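## Task

Locate the object whose underside shows the letters E then F, reading left to right. Put that object alone into the tray, lying flat on the tray's floor. No other object may be in the tray or have fallen off the table near it. Nothing counts unless every condition holds, and the result must stay in place without the robot holding it.

## Robot and tools

ROBOT. There are two six-joint arms, left_arm and right_arm, each with a parallel two-finger gripper. They face each other across a table. Base positions in the scene frame: left_arm (+0.103, +0.481, +0.120) m, quat_wxyz (+0.444, 0, 0, -0.896); right_arm (-0.061, -0.438, +0.109) m, quat_wxyz (+0.641, 0, 0, +0.767). The names left and right do not mean image sides.

FRAMES. The scene frame is centred on the table, with +z up and the table surface at z = +0.020 m. left_arm sits on the +y side. Each gripper has its own axes: the fingers point along its +x, and they open and close along its y. The reported end_effector_position is the point midway between the finger pads, about 3 to 4 cm short of the tips. Reported hand positions can be off, more so at long reach. Friction may leave a gripper short of its target or slightly tilted, and tiny moves may not happen, so check the pose after each motion.

COMMAND ROW. Every motion uses one list of 14 numbers covering both arms: dx, dy, dz, rx, ry, rz, opening for left_arm, then the same seven for right_arm. Each number is in [-1, 1]. The first six of each arm are an offset, not a pose. They are expressed in that gripper's own axes and counted from its pose in the most recent result that showed it (or, before any such result in a scene and for later calls within one reply, from where it is when the action begins). Scale: 1.0 equals 0.6 m of travel or 180 degrees of turn. rx, ry, rz form a single rotation vector. Opening is absolute, not an offset: +1 is fully open (0.088 m), empty fingers touch near -0.80, and values below that change nothing. Closing from fully open takes at least about 0.5 s. To keep an arm still, send the offset that returns it to where you want it in the first call of a reply and zeros afterwards; zeros steer back to the reference pose rather than pausing.

TOOLS.
execute_actions: "actions" is a list holding at most one item. An empty list just reports the state. An item with "rows" (1 to 15 rows) and optional "steps" (1 to 15, default 15, each 1/30 s) applies one row per step, repeating the last row if rows run out; all rows are measured from the same reference, not chained. An item with only "steps" (up to 300) is a wait counted from the previous result, including your reply time. Optional "pictures" (boolean) toggles camera images. A rejected call sends nothing.
move: "target" is one 14-number row as above; "speed" is the top path speed in m/s, 0.002 to 0.5, default 0.25, with turning capped at twice that in rad/s. Each gripper follows a straight line toward its target; both paths finish together and last 0.5 to 10 s, stopping short if longer is needed. Openings are sent at the start. Paths ignore obstacles and the other arm, and grippers may lag, drift or overshoot the speed near full reach. Faster contact hits harder; aiming beyond a contact presses harder.
wait: "seconds" from 0 to 10; the robot receives nothing new.
zoom_image: "camera" is one of cam_head_left, cam_head_right, cam_left_wrist, cam_right_wrist; "region" is [x0, y0, x1, y1] pixels, top-left origin, no larger than 504 by 504.
read_manual: optional "section", only "licences"; no motion.
finished_scene: "scene" 1 or 2; ends that scene irreversibly, grades it and starts the next.

CONTROL LIMITS. Each step, the commanded pose is clamped to within 70 mm and 16 degrees of the measured pose; inverse kinematics favours position over orientation. After an action the arm continues only to its last clamped pose, so long moves need follow-up commands. Joint ranges (rad): waist -3.054 to 3.054, shoulder 0 to 3.142, elbow 0 to 2.356, wrist pitch and wrist yaw -1.571 to 1.571, wrist roll -3.142 to 3.142. Load limits (N m): waist 16.8, shoulder 20.8, elbow 20.8, wrist pitch 5.49, wrist yaw 5.47, wrist roll 5.13; reaching one halts that arm for 10 s and drops the rest of the call.

RESULTS. The state line gives each gripper's position (m), quat_wxyz and velocities in the scene frame. grip_measured is finger opening on the command scale; the final Joint positions value per arm is opening in metres. Readings may be biased by about 1 mm, and squeezing a rigid part reads up to 0.061 narrower. Command roughly 0.07 below grip_measured for a firm hold. "pose unreachable" and HELD mean a clearance check altered or blocked a command. A "Hand target" line shows where each gripper is being driven. A move adds a "move:" line with its ending (done, off_target, moving, held, fault), limits (paced: pose clipped; held: steps blocked, after which the arm may surge) and each gripper's remaining distance. MOTOR HOT warns from 50 °C; OVER-TEMPERATURE FAULT means the arm is held at 95 °C and may go limp if it does not cool.

CAMERAS. Four 504x504 images: two wide head cameras (about 90 degrees vertical view) and two wrist cameras (about 64 to 65 degrees).

TIMING. No steps are held back.

AVOID. Pushing or dropping anything off the table, letting the arms collide or press each other, slamming, hard pushes, and long holds that heat motors. Held parts may be tugged briefly, so grip securely. Release the object so it rests flat in the tray before finishing.

Each tool is called after "Emit:" as a command line: name --argument value for each argument, lists and objects as JSON in quotes; but a table of rows of numbers goes row by row, as --pt "numbers of a row", without its own name.

## Session

Emit:
execute_actions --actions '[]'

Scene clock: 0.00 s of 4730.00 s.
left_arm: end_effector_position=(-0.1654, +0.2709, +0.2265) grip_measured=-0.790 end_effector_quat_wxyz=(+0.159, +0.565, -0.002, -0.809) end_effector_velocity=(+0.001, +0.002, -0.001) end_effector_angular_velocity=(+0.001, -0.008, +0.002) | right_arm: end_effector_position=(+0.0479, -0.0694, +0.2337) grip_measured=-0.790 end_effector_quat_wxyz=(+0.780, -0.125, +0.613, -0.016) end_effector_velocity=(+0.002, +0.000, -0.000) end_effector_angular_velocity=(+0.007, +0.007, -0.001)
Joint positions: left_arm=[-0.263  1.525  1.04  -0.67  -0.015  0.435  0.   ] | right_arm=[-0.357  2.124  1.912 -1.495  0.279  1.255  0.   ]
Joint velocities: left_arm=[-0.007 -0.002 -0.002 -0.007 -0.007 -0.007 -0.   ] | right_arm=[-0.007 -0.002 -0.002  0.007 -0.007 -0.007 -0.   ]
Heat: left arm: hottest elbow 27 °C (+0.0 °C/min); right arm: hottest waist 27 °C (+0.0 °C/min).
Hand target (left_arm): -0.165, +0.271, +0.227; -0.159, -0.565, +0.002, +0.809
Hand target (right_arm): +0.048, -0.069, +0.234; +0.780, -0.125, +0.613, -0.016

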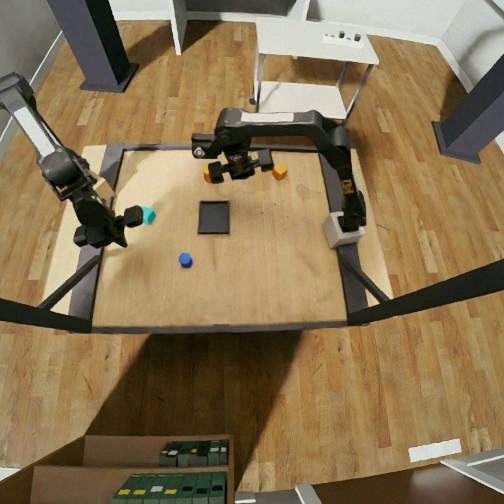

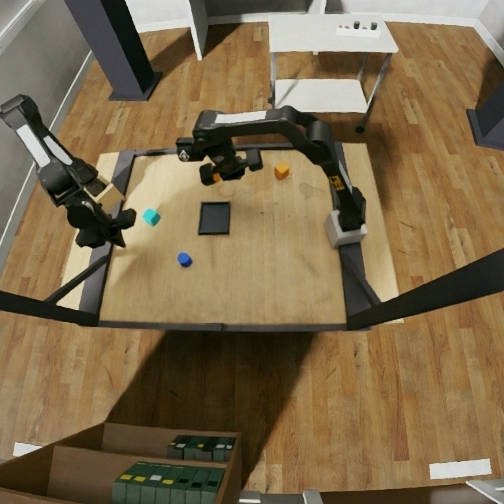

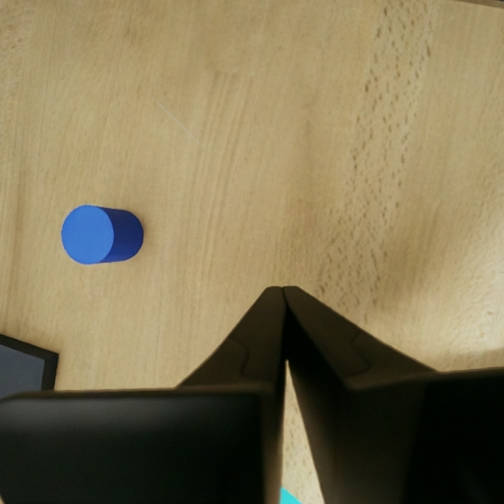

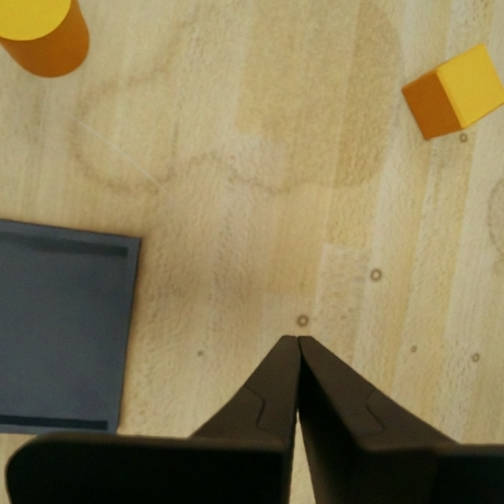

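Emit:
zoom_image --camera "cam_head_left" --region '[70, 130, 380, 340]'

Emit:
zoom_image --camera "cam_head_right" --region '[70, 130, 380, 340]'

Region (70, 130, 380, 340) of cam_head_left's 504x504 image, scaled by 1.626, with more detail than that image has; it fills the top 341 rows of this view, and the rest is white.

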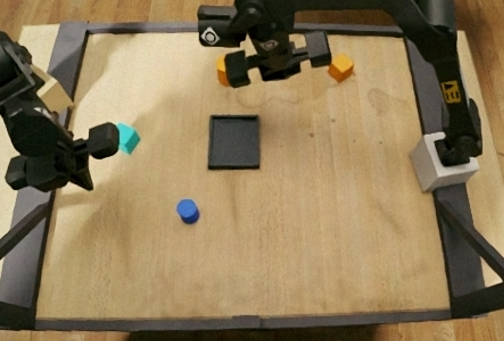

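Region (70, 130, 380, 340) of cam_head_right's 504x504 image, scaled by 1.626, with more detail than that image has; it fills the top 341 rows of this view, and the rest is white.

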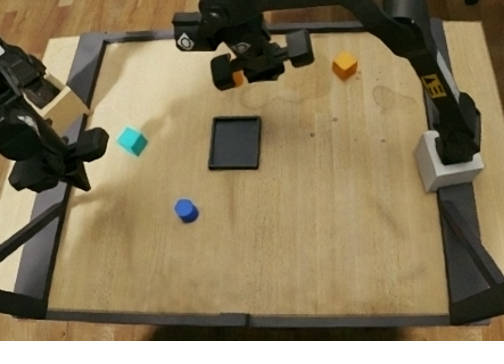

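Emit:
move --target '[-0.001,-0.001,-0.264,0,0.118,-0.060,1, 0.211,-0.283,0.154,-0.006,0.070,0.070,1]' --speed 0.2

Scene clock: 43.07 s of 4730.00 s.
left_arm: end_effector_position=(-0.0239, +0.2991, +0.1698) grip_measured=+1.000 end_effector_quat_wxyz=(+0.078, +0.699, +0.082, -0.706) end_effector_velocity=(+0.004, -0.001, +0.001) end_effector_angular_velocity=(-0.010, -0.019, -0.005) | right_arm: end_effector_position=(+0.1909, -0.2392, +0.1730) grip_measured=+1.000 end_effector_quat_wxyz=(+0.707, -0.061, +0.702, +0.061) end_effector_velocity=(+0.003, -0.003, -0.001) end_effector_angular_velocity=(+0.007, +0.003, +0.005)
Joint positions: left_arm=[ 0.049  1.452  0.815 -0.932  0.01   0.743  0.088] | right_arm=[-1.079  1.799  1.241 -1.007  0.004  0.496  0.088]
Joint velocities: left_arm=[ 0.002 -0.007 -0.002 -0.007 -0.022  0.007  0.   ] | right_arm=[-0.017  0.002 -0.002  0.007 -0.007 -0.022  0.   ]
Heat: left arm: hottest elbow 31 °C (+5.6 °C/min); right arm: hottest shoulder 36 °C (+12.5 °C/min).
Hand target (left_arm): -0.021, +0.301, +0.169; +0.078, +0.702, +0.081, -0.704
Hand target (right_arm): +0.190, -0.241, +0.171; +0.705, -0.061, +0.704, +0.062
Off the commanded pose (left_arm): 0.004 m, 1 deg.
Off the commanded pose (right_arm): 0.004 m, 1 deg.
After step 90, 38.37 s passed at rest.
move: done

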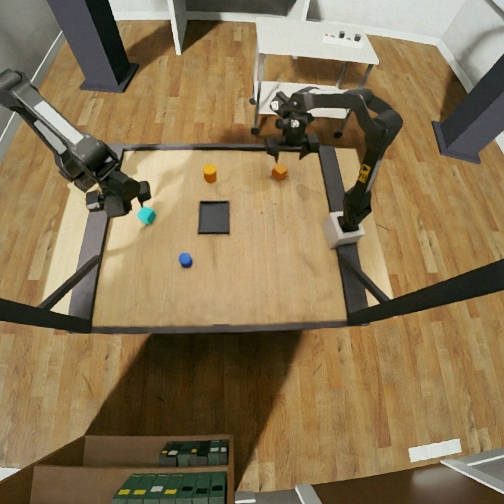

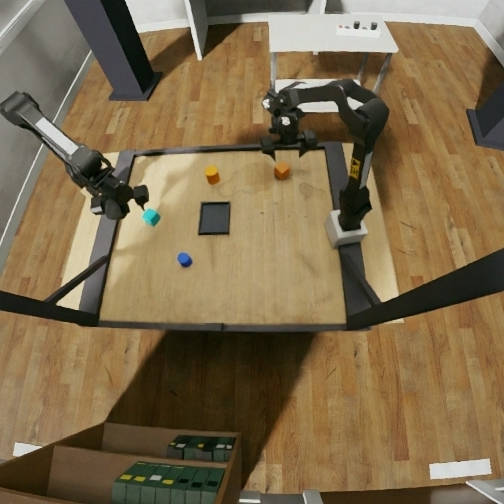

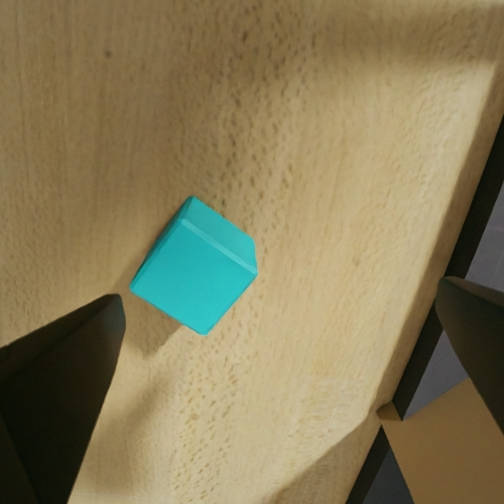

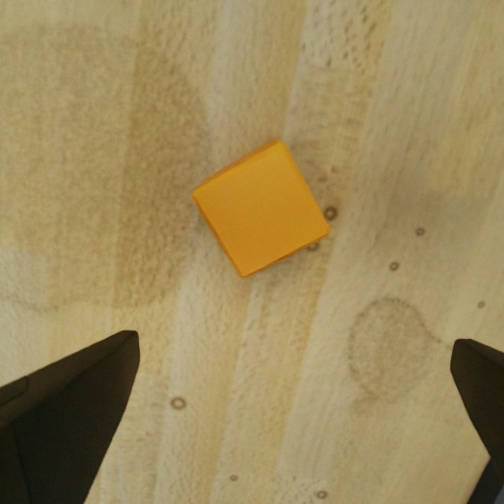

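Emit:
zoom_image --camera "cam_right_wrist" --region '[160, 110, 360, 310]'

Emit:
zoom_image --camera "cam_left_wrist" --region '[100, 160, 300, 360]'

Region (160, 110, 360, 310) of cam_right_wrist's 504x504 image, scaled by 2.520, with more detail than that image has.

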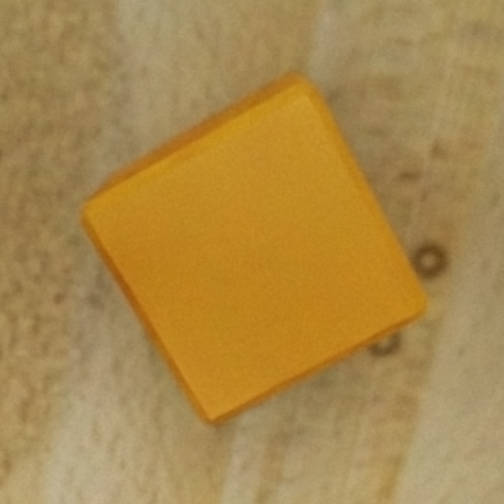

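Region (100, 160, 300, 360) of cam_left_wrist's 504x504 image, scaled by 2.520, with more detail than that image has.

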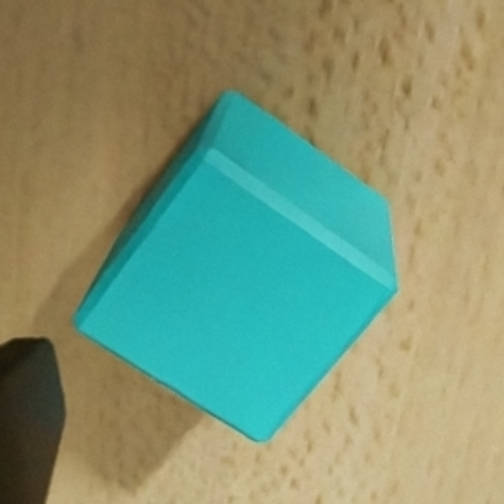

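Emit:
move --target '[0.0917,0.0593,-0.0495,-0.294,0,0,1, 0.0967,0.0134,0.0295,-0.167,0,0,1]' --speed 0.2

Scene clock: 59.93 s of 4730.00 s.
left_arm: end_effector_position=(+0.0102, +0.2686, +0.1187) grip_measured=+1.000 end_effector_quat_wxyz=(+0.383, +0.588, +0.382, -0.602) end_effector_velocity=(-0.002, +0.000, -0.001) end_effector_angular_velocity=(+0.001, +0.008, +0.019) | right_arm: end_effector_position=(+0.2080, -0.2259, +0.1192) grip_measured=+1.000 end_effector_quat_wxyz=(+0.671, -0.240, +0.658, +0.242) end_effector_velocity=(-0.003, +0.001, +0.000) end_effector_angular_velocity=(+0.012, +0.019, +0.020)
Joint positions: left_arm=[ 0.246  1.593  0.714 -0.675  0.01   0.024  0.088] | right_arm=[-1.08   1.947  1.207 -0.813  0.003 -0.028  0.088]
Joint velocities: left_arm=[-0.002  0.002 -0.002  0.007  0.007 -0.022  0.   ] | right_arm=[-0.002 -0.002 -0.002 -0.007 -0.022 -0.022  0.   ]
Heat: left arm: hottest elbow 30 °C (+3.0 °C/min); right arm: hottest shoulder 35 °C (+8.0 °C/min).
Hand target (left_arm): +0.012, +0.272, +0.115; +0.381, +0.591, +0.388, -0.596
Hand target (right_arm): +0.207, -0.229, +0.115; +0.667, -0.243, +0.662, +0.241
Off the commanded pose (left_arm): 0.006 m, 1 deg.
Off the commanded pose (right_arm): 0.005 m, 1 deg.
After step 90, 11.13 s passed at rest.
move: done

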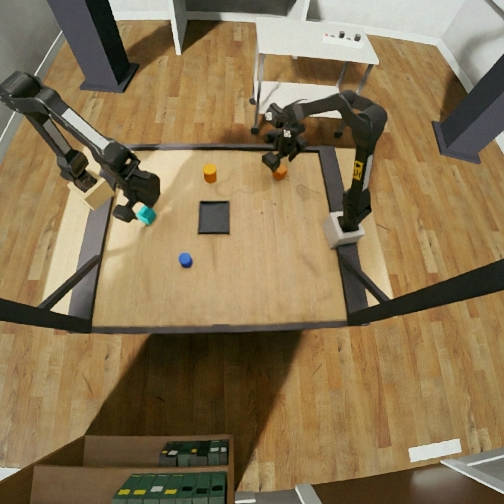

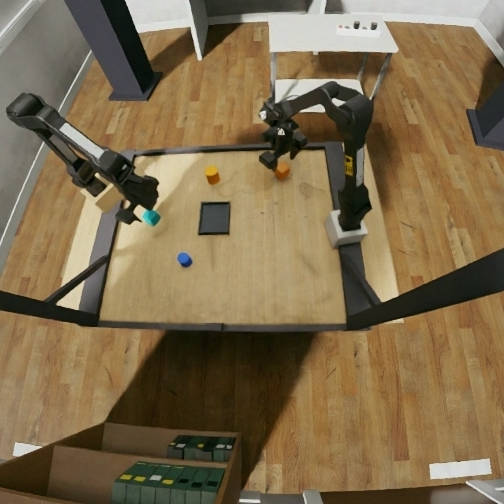

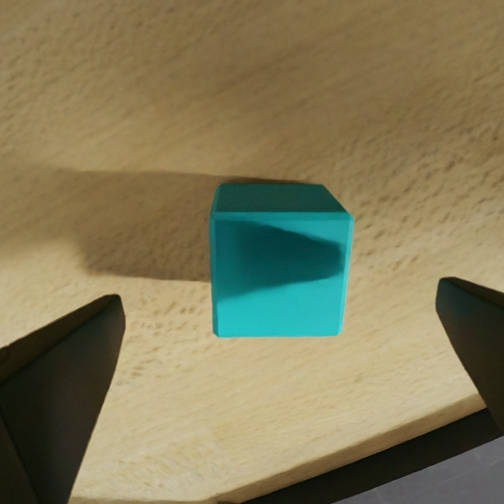

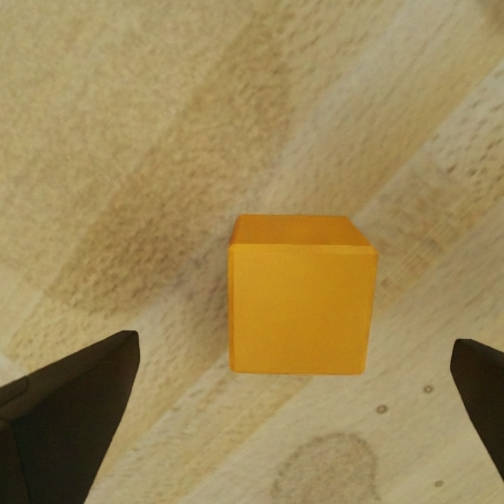

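Emit:
move --target '[0.0885,0,-0.01,0,0,0,1, 0.089,-0.003,-0.005,0,0,0,1]' --speed 0.08

Scene clock: 65.23 s of 4730.00 s.
left_arm: end_effector_position=(+0.0106, +0.2695, +0.0698) grip_measured=+1.000 end_effector_quat_wxyz=(+0.386, +0.583, +0.379, -0.606) end_effector_velocity=(+0.000, -0.000, -0.001) end_effector_angular_velocity=(-0.005, -0.006, +0.005) | right_arm: end_effector_position=(+0.2090, -0.2262, +0.0700) grip_measured=+1.000 end_effector_quat_wxyz=(+0.675, -0.239, +0.654, +0.243) end_effector_velocity=(-0.003, +0.001, +0.000) end_effector_angular_velocity=(+0.013, +0.019, +0.006)
Joint positions: left_arm=[ 0.246  1.74   0.612 -0.409  0.01   0.023  0.088] | right_arm=[-1.083  2.046  1.122 -0.617  0.003 -0.029  0.088]
Joint velocities: left_arm=[-0.002  0.002 -0.002  0.007 -0.007 -0.007  0.   ] | right_arm=[-0.002 -0.002 -0.002 -0.007 -0.022 -0.007  0.   ]
Heat: left arm: hottest elbow 30 °C (+2.0 °C/min); right arm: hottest shoulder 35 °C (+8.1 °C/min).
Hand target (left_arm): +0.012, +0.274, +0.066; +0.383, +0.588, +0.382, -0.602
Hand target (right_arm): +0.208, -0.229, +0.066; +0.671, -0.240, +0.658, +0.242
Off the commanded pose (left_arm): 0.006 m, 1 deg.
Off the commanded pose (right_arm): 0.005 m, 1 deg.
After step 90, 1.20 s passed at rest.
move: done

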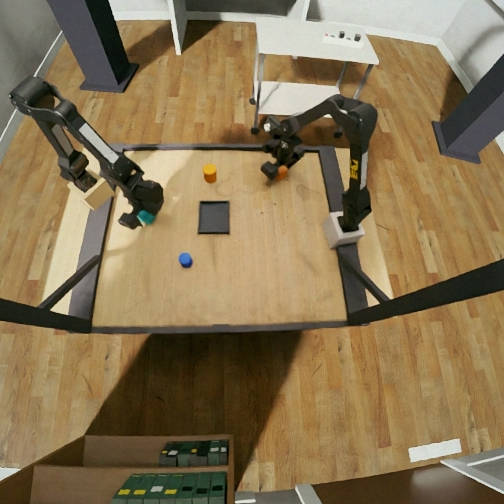

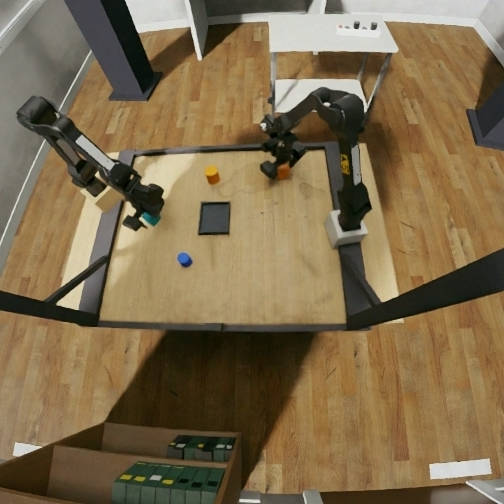

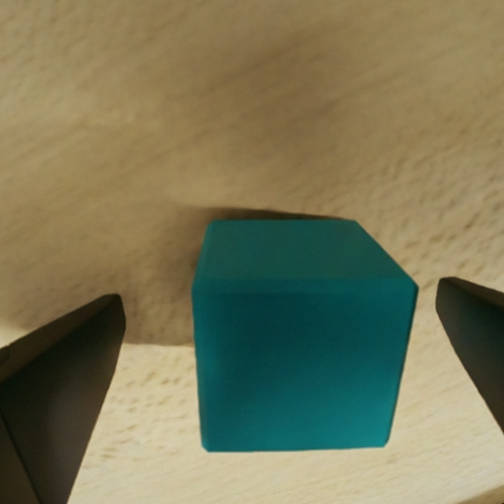

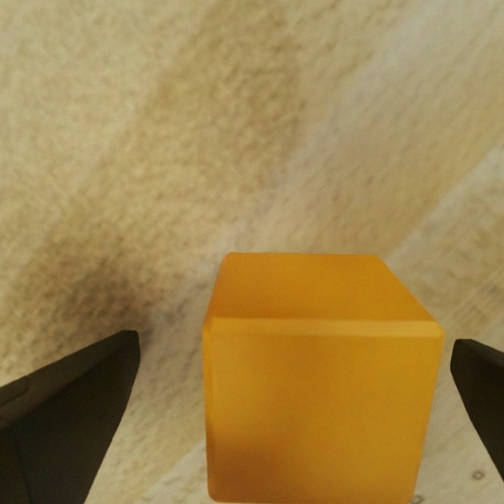

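Emit:
move --target '[0.004,0,0,0,0,0,-0.12, 0.004,0,0,0,0,0,-0.12]' --speed 0.02

Scene clock: 68.40 s of 4730.00 s.
left_arm: end_effector_position=(+0.0102, +0.2684, +0.0696) grip_measured=+0.073 end_effector_quat_wxyz=(+0.387, +0.581, +0.378, -0.608) end_effector_velocity=(+0.006, +0.005, -0.001) end_effector_angular_velocity=(+0.016, -0.031, +0.011) | right_arm: end_effector_position=(+0.2099, -0.2255, +0.0700) grip_measured=+0.080 end_effector_quat_wxyz=(+0.677, -0.238, +0.652, +0.244) end_effector_velocity=(-0.003, +0.000, +0.000) end_effector_angular_velocity=(+0.000, +0.010, +0.039)
Joint positions: left_arm=[ 0.246  1.741  0.612 -0.403  0.01   0.023  0.043] | right_arm=[-1.083  2.046  1.122 -0.611  0.003 -0.029  0.043]
Joint velocities: left_arm=[ 0.002 -0.002 -0.007 -0.022 -0.022 -0.007 -0.   ] | right_arm=[ 0.002 -0.002 -0.002 -0.007 -0.007 -0.037 -0.   ]
Heat: left arm: hottest elbow 30 °C (+2.0 °C/min); right arm: hottest shoulder 35 °C (+7.1 °C/min).
Hand target (left_arm): +0.011, +0.269, +0.067; +0.386, +0.583, +0.379, -0.606
Hand target (right_arm): +0.209, -0.226, +0.068; +0.675, -0.239, +0.654, +0.243
Off the commanded pose (left_arm): 0.003 m, 0 deg.
Off the commanded pose (right_arm): 0.003 m, 0 deg.
move: done

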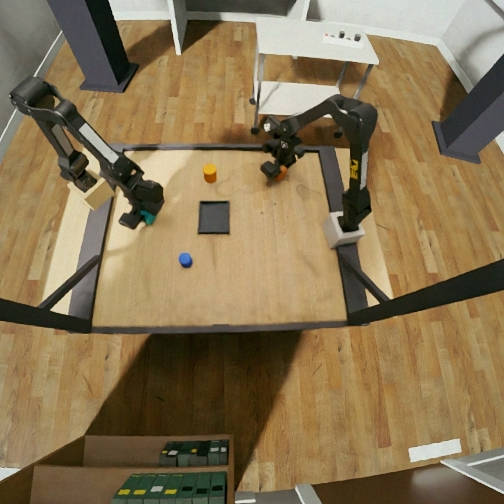

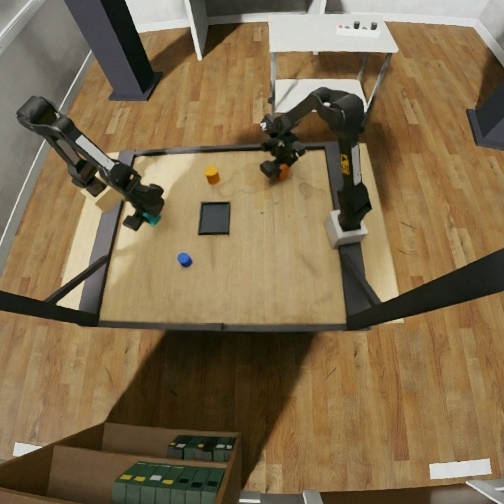

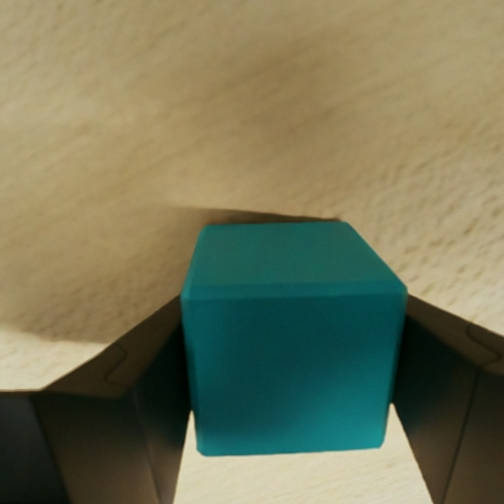

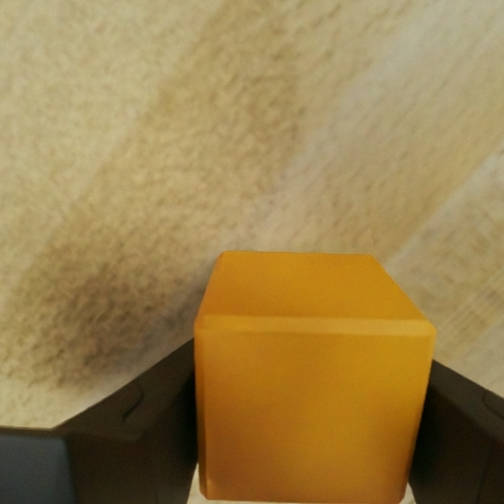

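Emit:
move --target '[-0.1,0,0,0,0,0,-0.02, -0.1,0,0,0,0,0,-0.02]' --speed 0.12

Emit:
move --target '[-0.225,0.110,0.262,-0.0593,-0.4851,0.0666,-0.02, -0.2367,0.399,-0.0397,-0.1696,-0.467,0.1778,-0.02]' --speed 0.2

Scene clock: 86.10 s of 4730.00 s.
left_arm: end_effector_position=(+0.0124, +0.2729, +0.1256) grip_measured=+0.073 end_effector_quat_wxyz=(+0.385, +0.585, +0.381, -0.604) end_effector_velocity=(+0.000, +0.002, +0.002) end_effector_angular_velocity=(+0.009, -0.011, +0.000) | right_arm: end_effector_position=(+0.2054, -0.2290, +0.1231) grip_measured=+0.080 end_effector_quat_wxyz=(+0.670, -0.241, +0.659, +0.242) end_effector_velocity=(+0.002, -0.004, -0.000) end_effector_angular_velocity=(-0.022, -0.008, +0.019)
Joint positions: left_arm=[ 0.247  1.549  0.703 -0.7    0.01   0.023  0.043] | right_arm=[-1.083  1.929  1.199 -0.826  0.003 -0.029  0.043]
Joint velocities: left_arm=[-0.007 -0.002  0.007 -0.022 -0.007 -0.007  0.   ] | right_arm=[-0.002  0.002  0.002 -0.007  0.022 -0.022 -0.   ]
Heat: left arm: hottest elbow 30 °C (+0.0 °C/min); right arm: hottest shoulder 35 °C (+2.0 °C/min).
Hand target (left_arm): +0.012, +0.270, +0.129; +0.387, +0.581, +0.378, -0.608
Hand target (right_arm): +0.208, -0.226, +0.130; +0.677, -0.238, +0.652, +0.244
Off the commanded pose (left_arm): 0.005 m, 1 deg.
Off the commanded pose (right_arm): 0.008 m, 1 deg.
After step 90, 13.73 s passed at rest.
move: done

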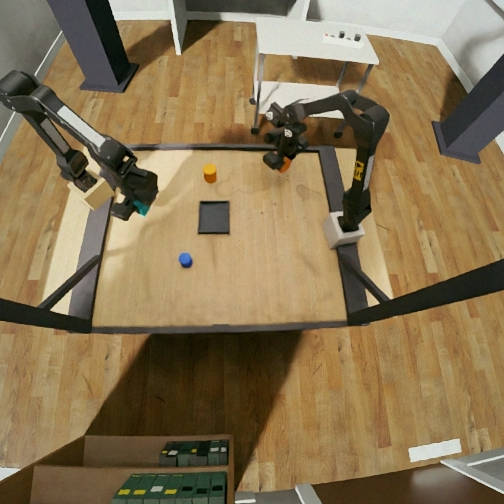

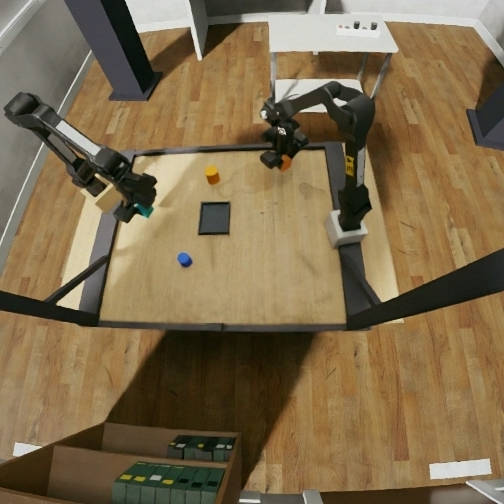

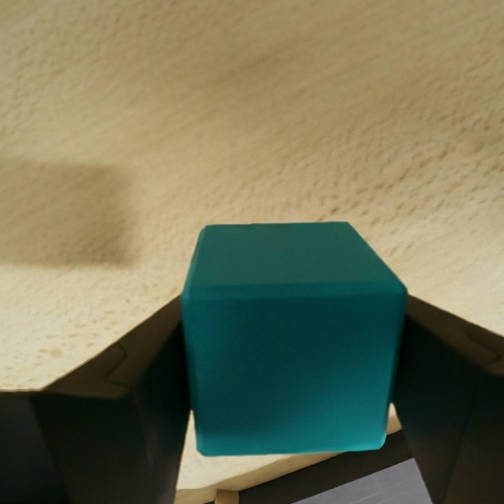

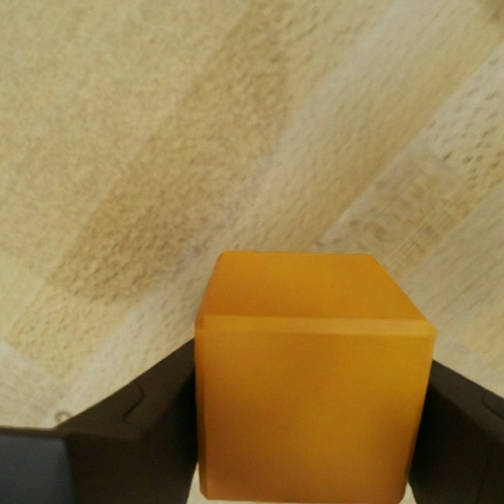

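Scene clock: 90.70 s of 4730.00 s.
left_arm: end_effector_position=(+0.0099, +0.1075, +0.2651) grip_measured=+0.073 end_effector_quat_wxyz=(+0.643, +0.007, +0.002, -0.766) end_effector_velocity=(-0.002, -0.001, -0.004) end_effector_angular_velocity=(+0.008, +0.005, +0.000) | right_arm: end_effector_position=(+0.0322, -0.0618, +0.2661) grip_measured=+0.080 end_effector_quat_wxyz=(+0.765, +0.001, +0.011, +0.643) end_effector_velocity=(-0.002, +0.000, -0.002) end_effector_angular_velocity=(-0.006, -0.021, +0.010)
Joint positions: left_arm=[ 0.361  1.652  0.365  1.273 -0.115  0.005  0.043] | right_arm=[-0.466  1.592  0.39   1.185 -0.115  0.014  0.043]
Joint velocities: left_arm=[-0.007  0.017  0.002  0.007 -0.007 -0.007 -0.   ] | right_arm=[ 0.002  0.007 -0.002  0.007 -0.007 -0.022 -0.   ]
Heat: left arm: hottest elbow 30 °C (+0.0 °C/min); right arm: hottest shoulder 35 °C (+1.0 °C/min).
Hand target (left_arm): +0.011, +0.105, +0.264; +0.646, +0.006, +0.003, -0.763
Hand target (right_arm): +0.031, -0.062, +0.264; +0.765, -0.002, +0.011, +0.643
Off the commanded pose (left_arm): 0.003 m, 0 deg.
Off the commanded pose (right_arm): 0.002 m, 0 deg.
move: done

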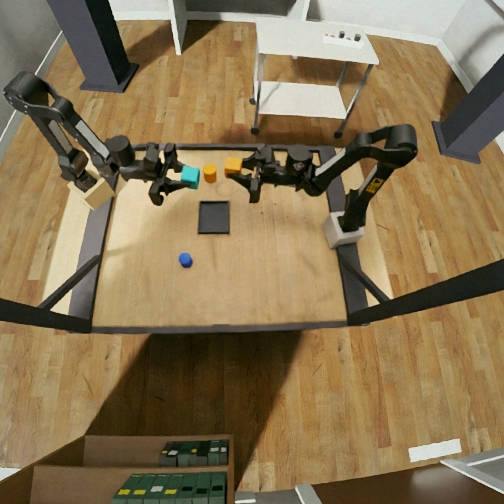

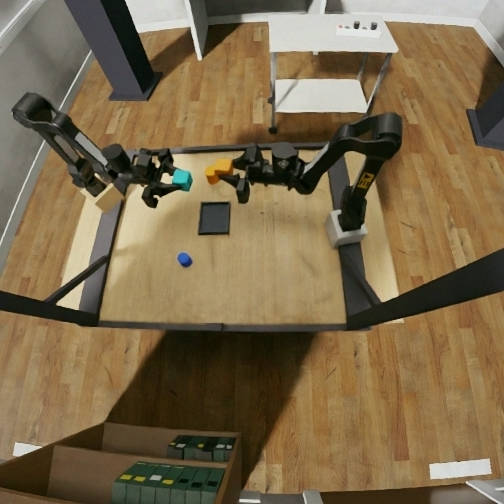

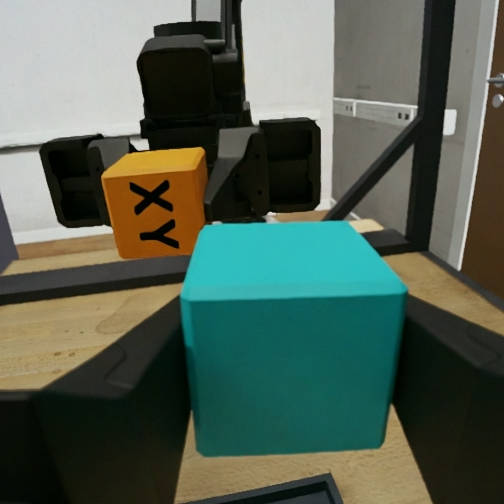

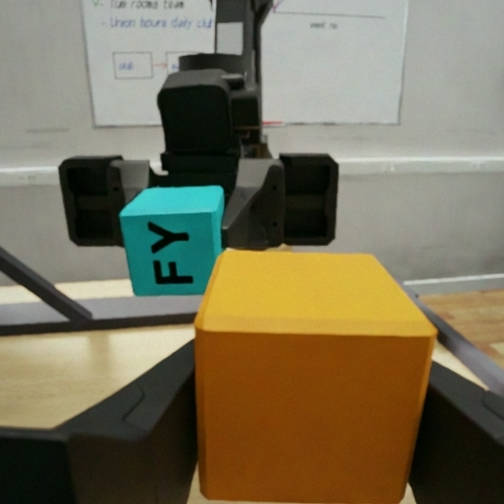

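Emit:
zoom_image --camera "cam_right_wrist" --region '[100, 170, 250, 320]'

Region (100, 170, 250, 320) of cam_right_wrist's 504x504 image, scaled by 3.360, with more detail than that image has.

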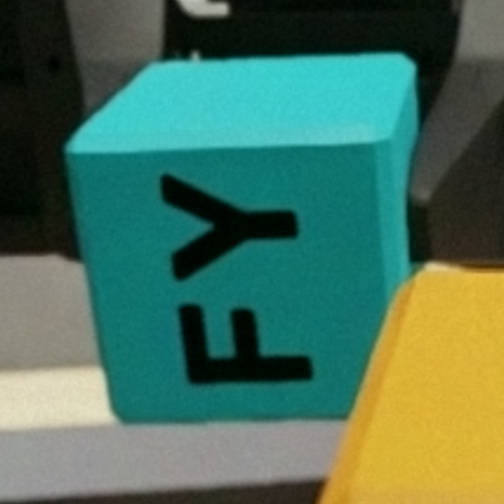

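Emit:
move --target '[-0.260,-0.166,-0.261,0.1168,0.4853,-0.1181,-0.02, -0.2215,-0.2428,-0.260,0.128,0.4813,-0.1335,-0.02]' --speed 0.22

Scene clock: 108.57 s of 4730.00 s.
left_arm: end_effector_position=(-0.0575, +0.2790, +0.1121) grip_measured=+0.073 end_effector_quat_wxyz=(+0.318, +0.632, +0.308, -0.636) end_effector_velocity=(-0.004, -0.004, +0.001) end_effector_angular_velocity=(-0.014, +0.002, -0.015) | right_arm: end_effector_position=(+0.1465, -0.2197, +0.1088) grip_measured=+0.080 end_effector_quat_wxyz=(+0.640, -0.295, +0.643, +0.301) end_effector_velocity=(-0.001, +0.002, +0.002) end_effector_angular_velocity=(+0.006, +0.024, +0.005)
Joint positions: left_arm=[-0.026  1.709  0.809 -0.66  -0.01  -0.021  0.043] | right_arm=[-0.943  1.844  1.016 -0.744 -0.009 -0.065  0.043]
Joint velocities: left_arm=[-0.007  0.007  0.012  0.007 -0.007  0.007 -0.   ] | right_arm=[-0.002  0.007  0.017 -0.022 -0.022 -0.007 -0.   ]
Heat: left arm: hottest elbow 31 °C (+0.0 °C/min); right arm: hottest shoulder 33 °C (-2.0 °C/min).
Hand target (left_arm): -0.059, +0.280, +0.110; +0.315, +0.634, +0.312, -0.634
Hand target (right_arm): +0.150, -0.220, +0.109; +0.640, -0.297, +0.642, +0.299
Off the commanded pose (left_arm): 0.003 m, 1 deg.
Off the commanded pose (right_arm): 0.004 m, 1 deg.
After step 90, 10.77 s passed at rest.
move: done

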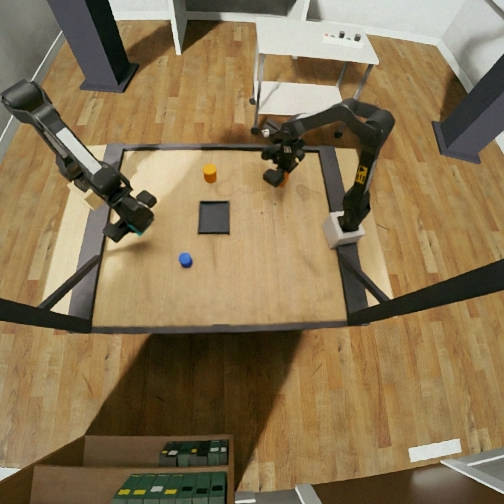

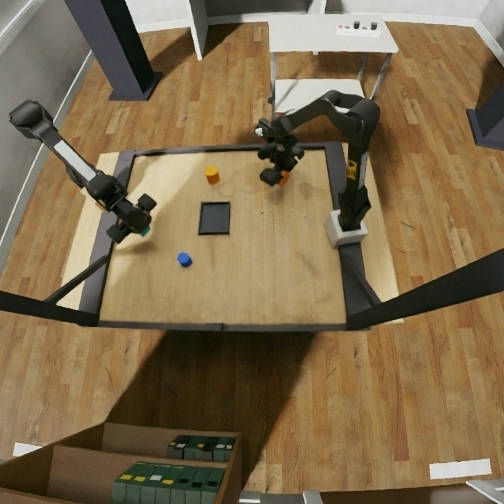

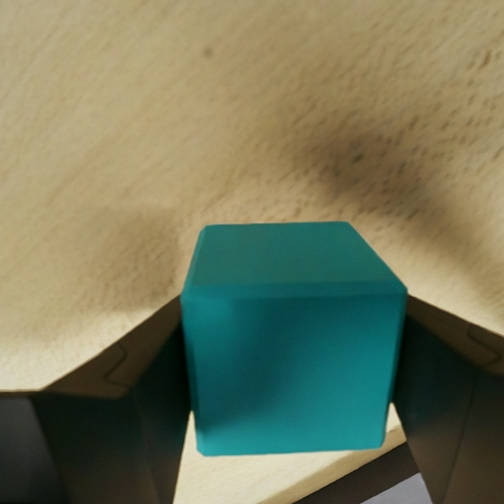

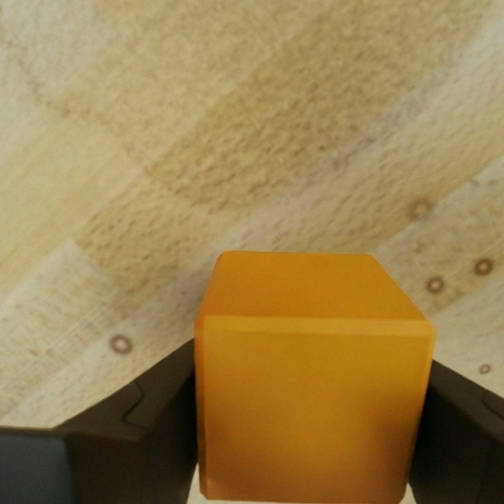

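Emit:
move --target '[0.072,0,0,0,0,0,-0.02, 0.066,0,0,0,0,0,-0.02]' --speed 0.07

Scene clock: 110.53 s of 4730.00 s.
left_arm: end_effector_position=(-0.0603, +0.2757, +0.0735) grip_measured=+0.073 end_effector_quat_wxyz=(+0.320, +0.627, +0.306, -0.641) end_effector_velocity=(+0.003, +0.003, -0.002) end_effector_angular_velocity=(+0.009, -0.016, +0.020) | right_arm: end_effector_position=(+0.1482, -0.2183, +0.0726) grip_measured=+0.080 end_effector_quat_wxyz=(+0.643, -0.294, +0.639, +0.302) end_effector_velocity=(-0.002, -0.002, -0.001) end_effector_angular_velocity=(-0.004, +0.014, +0.005)
Joint positions: left_arm=[-0.026  1.828  0.753 -0.468 -0.01  -0.022  0.043] | right_arm=[-0.944  1.933  0.961 -0.589 -0.008 -0.065  0.043]
Joint velocities: left_arm=[-0.002  0.007 -0.002 -0.007 -0.007 -0.022 -0.   ] | right_arm=[-0.002  0.002 -0.002 -0.007 -0.007 -0.007 -0.   ]
Heat: left arm: hottest elbow 31 °C (+0.0 °C/min); right arm: hottest shoulder 33 °C (-2.0 °C/min).
Hand target (left_arm): -0.057, +0.279, +0.069; +0.318, +0.632, +0.308, -0.636
Hand target (right_arm): +0.146, -0.220, +0.069; +0.640, -0.295, +0.643, +0.301
Off the commanded pose (left_arm): 0.006 m, 1 deg.
Off the commanded pose (right_arm): 0.004 m, 1 deg.
move: done

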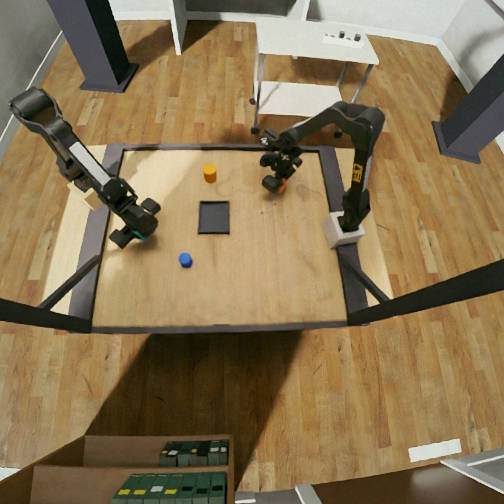

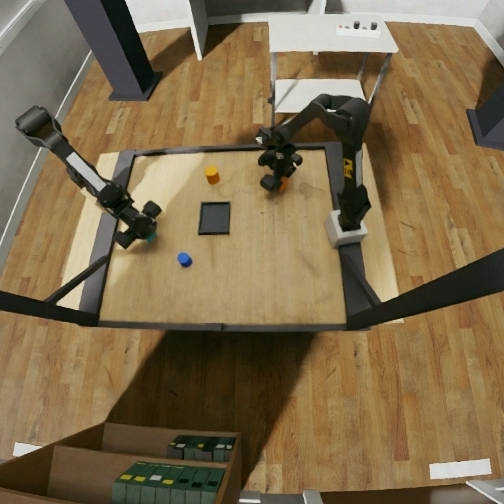

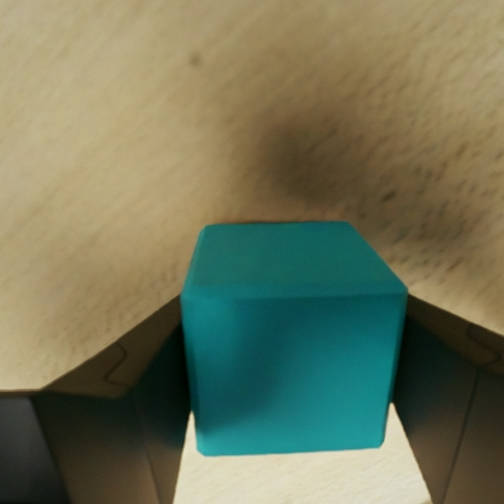

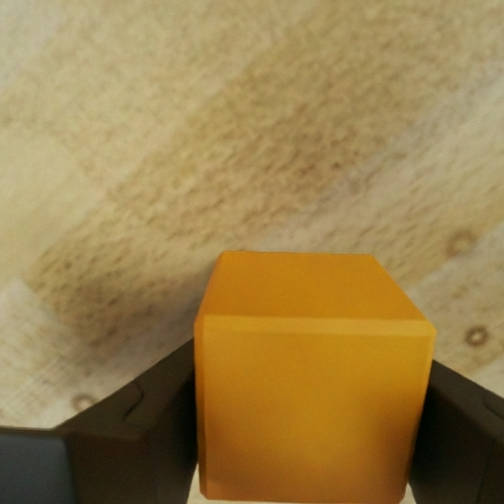

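Emit:
execute_actions --actions '[{"rows":[[0.012,0,0,0,0,0,-0.02,0.009,0,0,0,0,0,-0.02],[0.012,0,0,0,0,0,-0.02,0.009,0,0,0,0,0,-0.02],[0.012,0,0,0,0,0,-0.02,0.009,0,0,0,0,0,-0.02],[0.012,0,0,0,0,0,-0.02,0.009,0,0,0,0,0,-0.02],[0.012,0,0,0,0,0,-0.02,0.009,0,0,0,0,0,-0.02],[0.012,0,0,0,0,0,-0.02,0.009,0,0,0,0,0,-0.02],[0.012,0,0,0,0,0,-0.02,0.009,0,0,0,0,0,-0.02],[0.012,0,0,0,0,0,-0.02,0.009,0,0,0,0,0,-0.02],[0.012,0,0,0,0,0,1,0.009,0,0,0,0,0,1]],"steps":15}]' --pictures false

Scene clock: 112.97 s of 4730.00 s.
left_arm: end_effector_position=(-0.0631, +0.2722, +0.0709) grip_measured=+0.808 end_effector_quat_wxyz=(+0.323, +0.621, +0.303, -0.647) end_effector_velocity=(+0.002, +0.002, -0.001) end_effector_angular_velocity=(+0.005, -0.013, +0.005) | right_arm: end_effector_position=(+0.1500, -0.2165, +0.0703) grip_measured=+0.817 end_effector_quat_wxyz=(+0.646, -0.293, +0.636, +0.303) end_effector_velocity=(-0.002, -0.001, +0.000) end_effector_angular_velocity=(-0.000, +0.010, +0.005)
Joint positions: left_arm=[-0.026  1.839  0.752 -0.439 -0.01  -0.022  0.079] | right_arm=[-0.944  1.941  0.959 -0.571 -0.008 -0.065  0.079]
Joint velocities: left_arm=[-0.002  0.002 -0.002 -0.007 -0.007 -0.007  0.121] | right_arm=[-0.002 -0.002 -0.002 -0.007 -0.007 -0.007  0.112]
Heat: left arm: hottest elbow 30 °C (-1.0 °C/min); right arm: hottest shoulder 33 °C (-2.0 °C/min).
Hand target (left_arm): -0.060, +0.275, +0.067; +0.320, +0.627, +0.306, -0.641
Hand target (right_arm): +0.148, -0.218, +0.067; +0.643, -0.294, +0.639, +0.302
Off the commanded pose (left_arm): 0.006 m, 1 deg.
Off the commanded pose (right_arm): 0.004 m, 1 deg.
Steps of this call (steps 1 to 58: nothing new was sent; steps 59 to 73: all 15 steps of this action). Readings (end_effector_position):
59: left_arm (-0.0607, +0.2753, +0.0732) | right_arm (+0.1484, -0.2182, +0.0722)
60: left_arm (-0.0613, +0.2744, +0.0726) | right_arm (+0.1489, -0.2176, +0.0719)
62: left_arm (-0.0623, +0.2733, +0.0717) | right_arm (+0.1496, -0.2169, +0.0711)
66: left_arm (-0.0627, +0.2728, +0.0711) | right_arm (+0.1497, -0.2167, +0.0703)
73: the state above

Emit:
move --target '[-0.092,0,0,0,0.0145,0,1, -0.092,0,0,0,0,0,1]' --speed 0.15

Emit:
move --target '[-0.008,0.007,0.306,0,0,0,1, 0.010,0.2045,0.351,-0.0631,-0.1046,0.0095,1]' --speed 0.22

Scene clock: 122.23 s of 4730.00 s.
left_arm: end_effector_position=(-0.0600, +0.2761, +0.1221) grip_measured=+1.000 end_effector_quat_wxyz=(+0.314, +0.640, +0.312, -0.629) end_effector_velocity=(-0.001, +0.003, +0.002) end_effector_angular_velocity=(+0.014, -0.002, +0.015) | right_arm: end_effector_position=(+0.1469, -0.2197, +0.1198) grip_measured=+1.000 end_effector_quat_wxyz=(+0.640, -0.295, +0.642, +0.301) end_effector_velocity=(-0.002, +0.001, +0.001) end_effector_angular_velocity=(+0.014, +0.017, +0.005)
Joint positions: left_arm=[-0.026  1.714  0.865 -0.734 -0.01  -0.022  0.088] | right_arm=[-0.944  1.82   1.037 -0.787 -0.008 -0.065  0.088]
Joint velocities: left_arm=[-0.007 -0.002  0.007 -0.022  0.007 -0.022  0.   ] | right_arm=[-0.002 -0.002  0.002 -0.007 -0.022 -0.007  0.   ]
Heat: left arm: hottest elbow 30 °C (+0.0 °C/min); right arm: hottest shoulder 33 °C (-2.1 °C/min).
Hand target (left_arm): -0.062, +0.274, +0.126; +0.316, +0.635, +0.310, -0.633
Hand target (right_arm): +0.150, -0.217, +0.125; +0.646, -0.293, +0.636, +0.303
Off the commanded pose (left_arm): 0.005 m, 1 deg.
Off the commanded pose (right_arm): 0.007 m, 1 deg.
After step 90, 5.37 s passed at rest.
move: done

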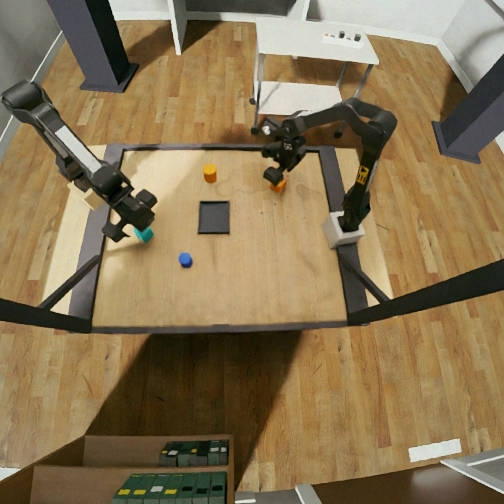

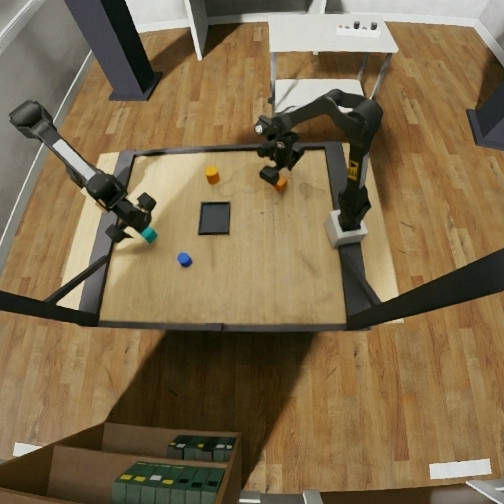

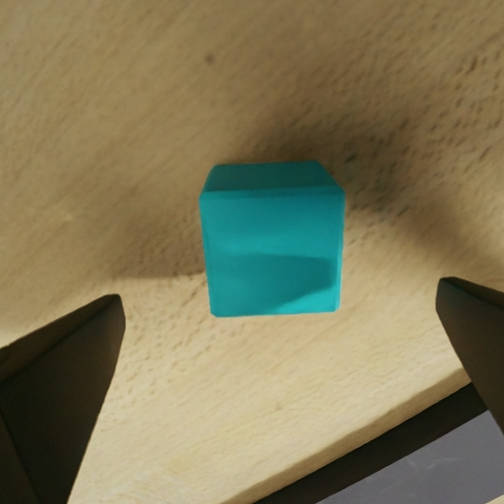

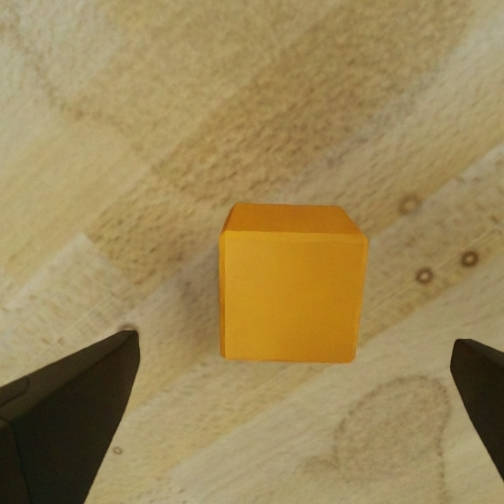

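Scene clock: 123.93 s of 4730.00 s.
left_arm: end_effector_position=(-0.1693, +0.1274, +0.1328) grip_measured=+1.000 end_effector_quat_wxyz=(+0.317, +0.634, +0.310, -0.634) end_effector_velocity=(+0.000, +0.000, +0.003) end_effector_angular_velocity=(+0.001, -0.010, +0.005) | right_arm: end_effector_position=(+0.1882, +0.0189, +0.1162) grip_measured=+1.000 end_effector_quat_wxyz=(+0.700, -0.292, +0.501, +0.417) end_effector_velocity=(+0.003, -0.000, -0.000) end_effector_angular_velocity=(-0.007, -0.007, +0.002)
Joint positions: left_arm=[-0.009  2.329  1.832 -1.07  -0.01  -0.006  0.088] | right_arm=[-0.68   2.363  1.819 -0.692 -0.008  0.003  0.088]
Joint velocities: left_arm=[-0.002  0.002  0.017 -0.022 -0.007 -0.007  0.   ] | right_arm=[-0.002  0.007  0.012 -0.007  0.007 -0.007  0.   ]
Heat: left arm: hottest elbow 30 °C (+0.0 °C/min); right arm: hottest shoulder 33 °C (-2.0 °C/min).
Hand target (left_arm): -0.168, +0.127, +0.125; +0.314, +0.640, +0.312, -0.629
Hand target (right_arm): +0.189, +0.021, +0.114; +0.700, -0.295, +0.500, +0.416
Off the commanded pose (left_arm): 0.008 m, 1 deg.
Off the commanded pose (right_arm): 0.002 m, 0 deg.
move: done

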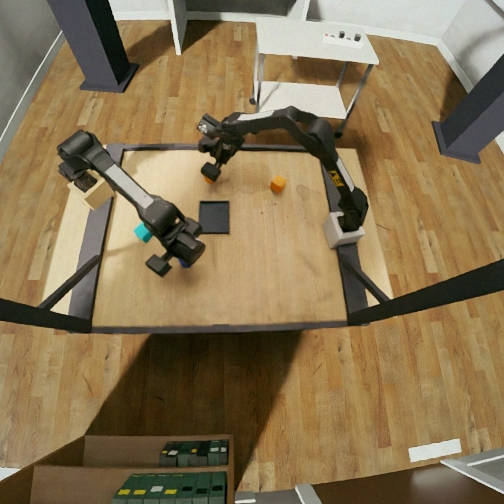

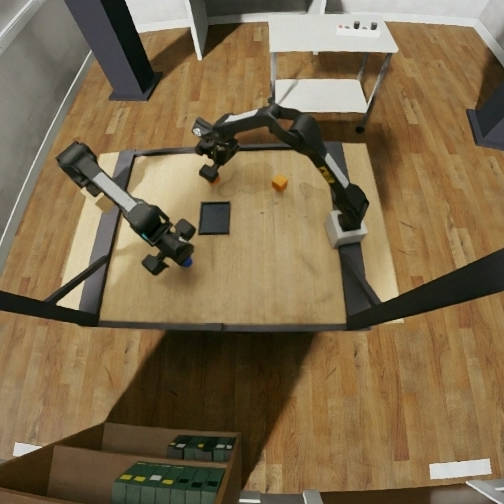

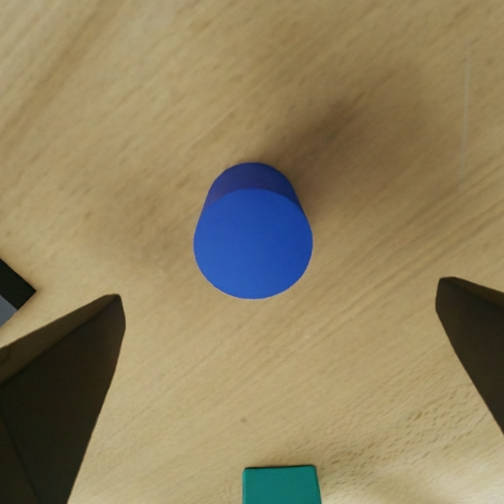

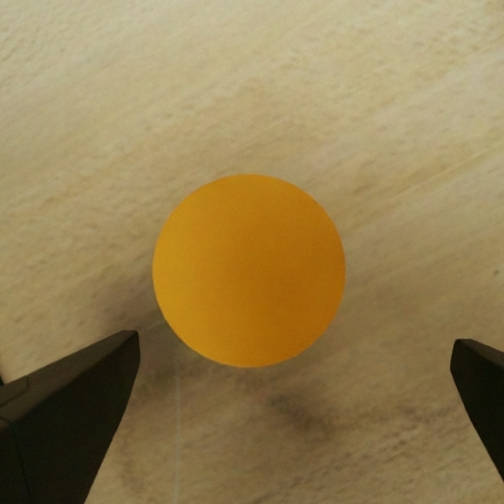

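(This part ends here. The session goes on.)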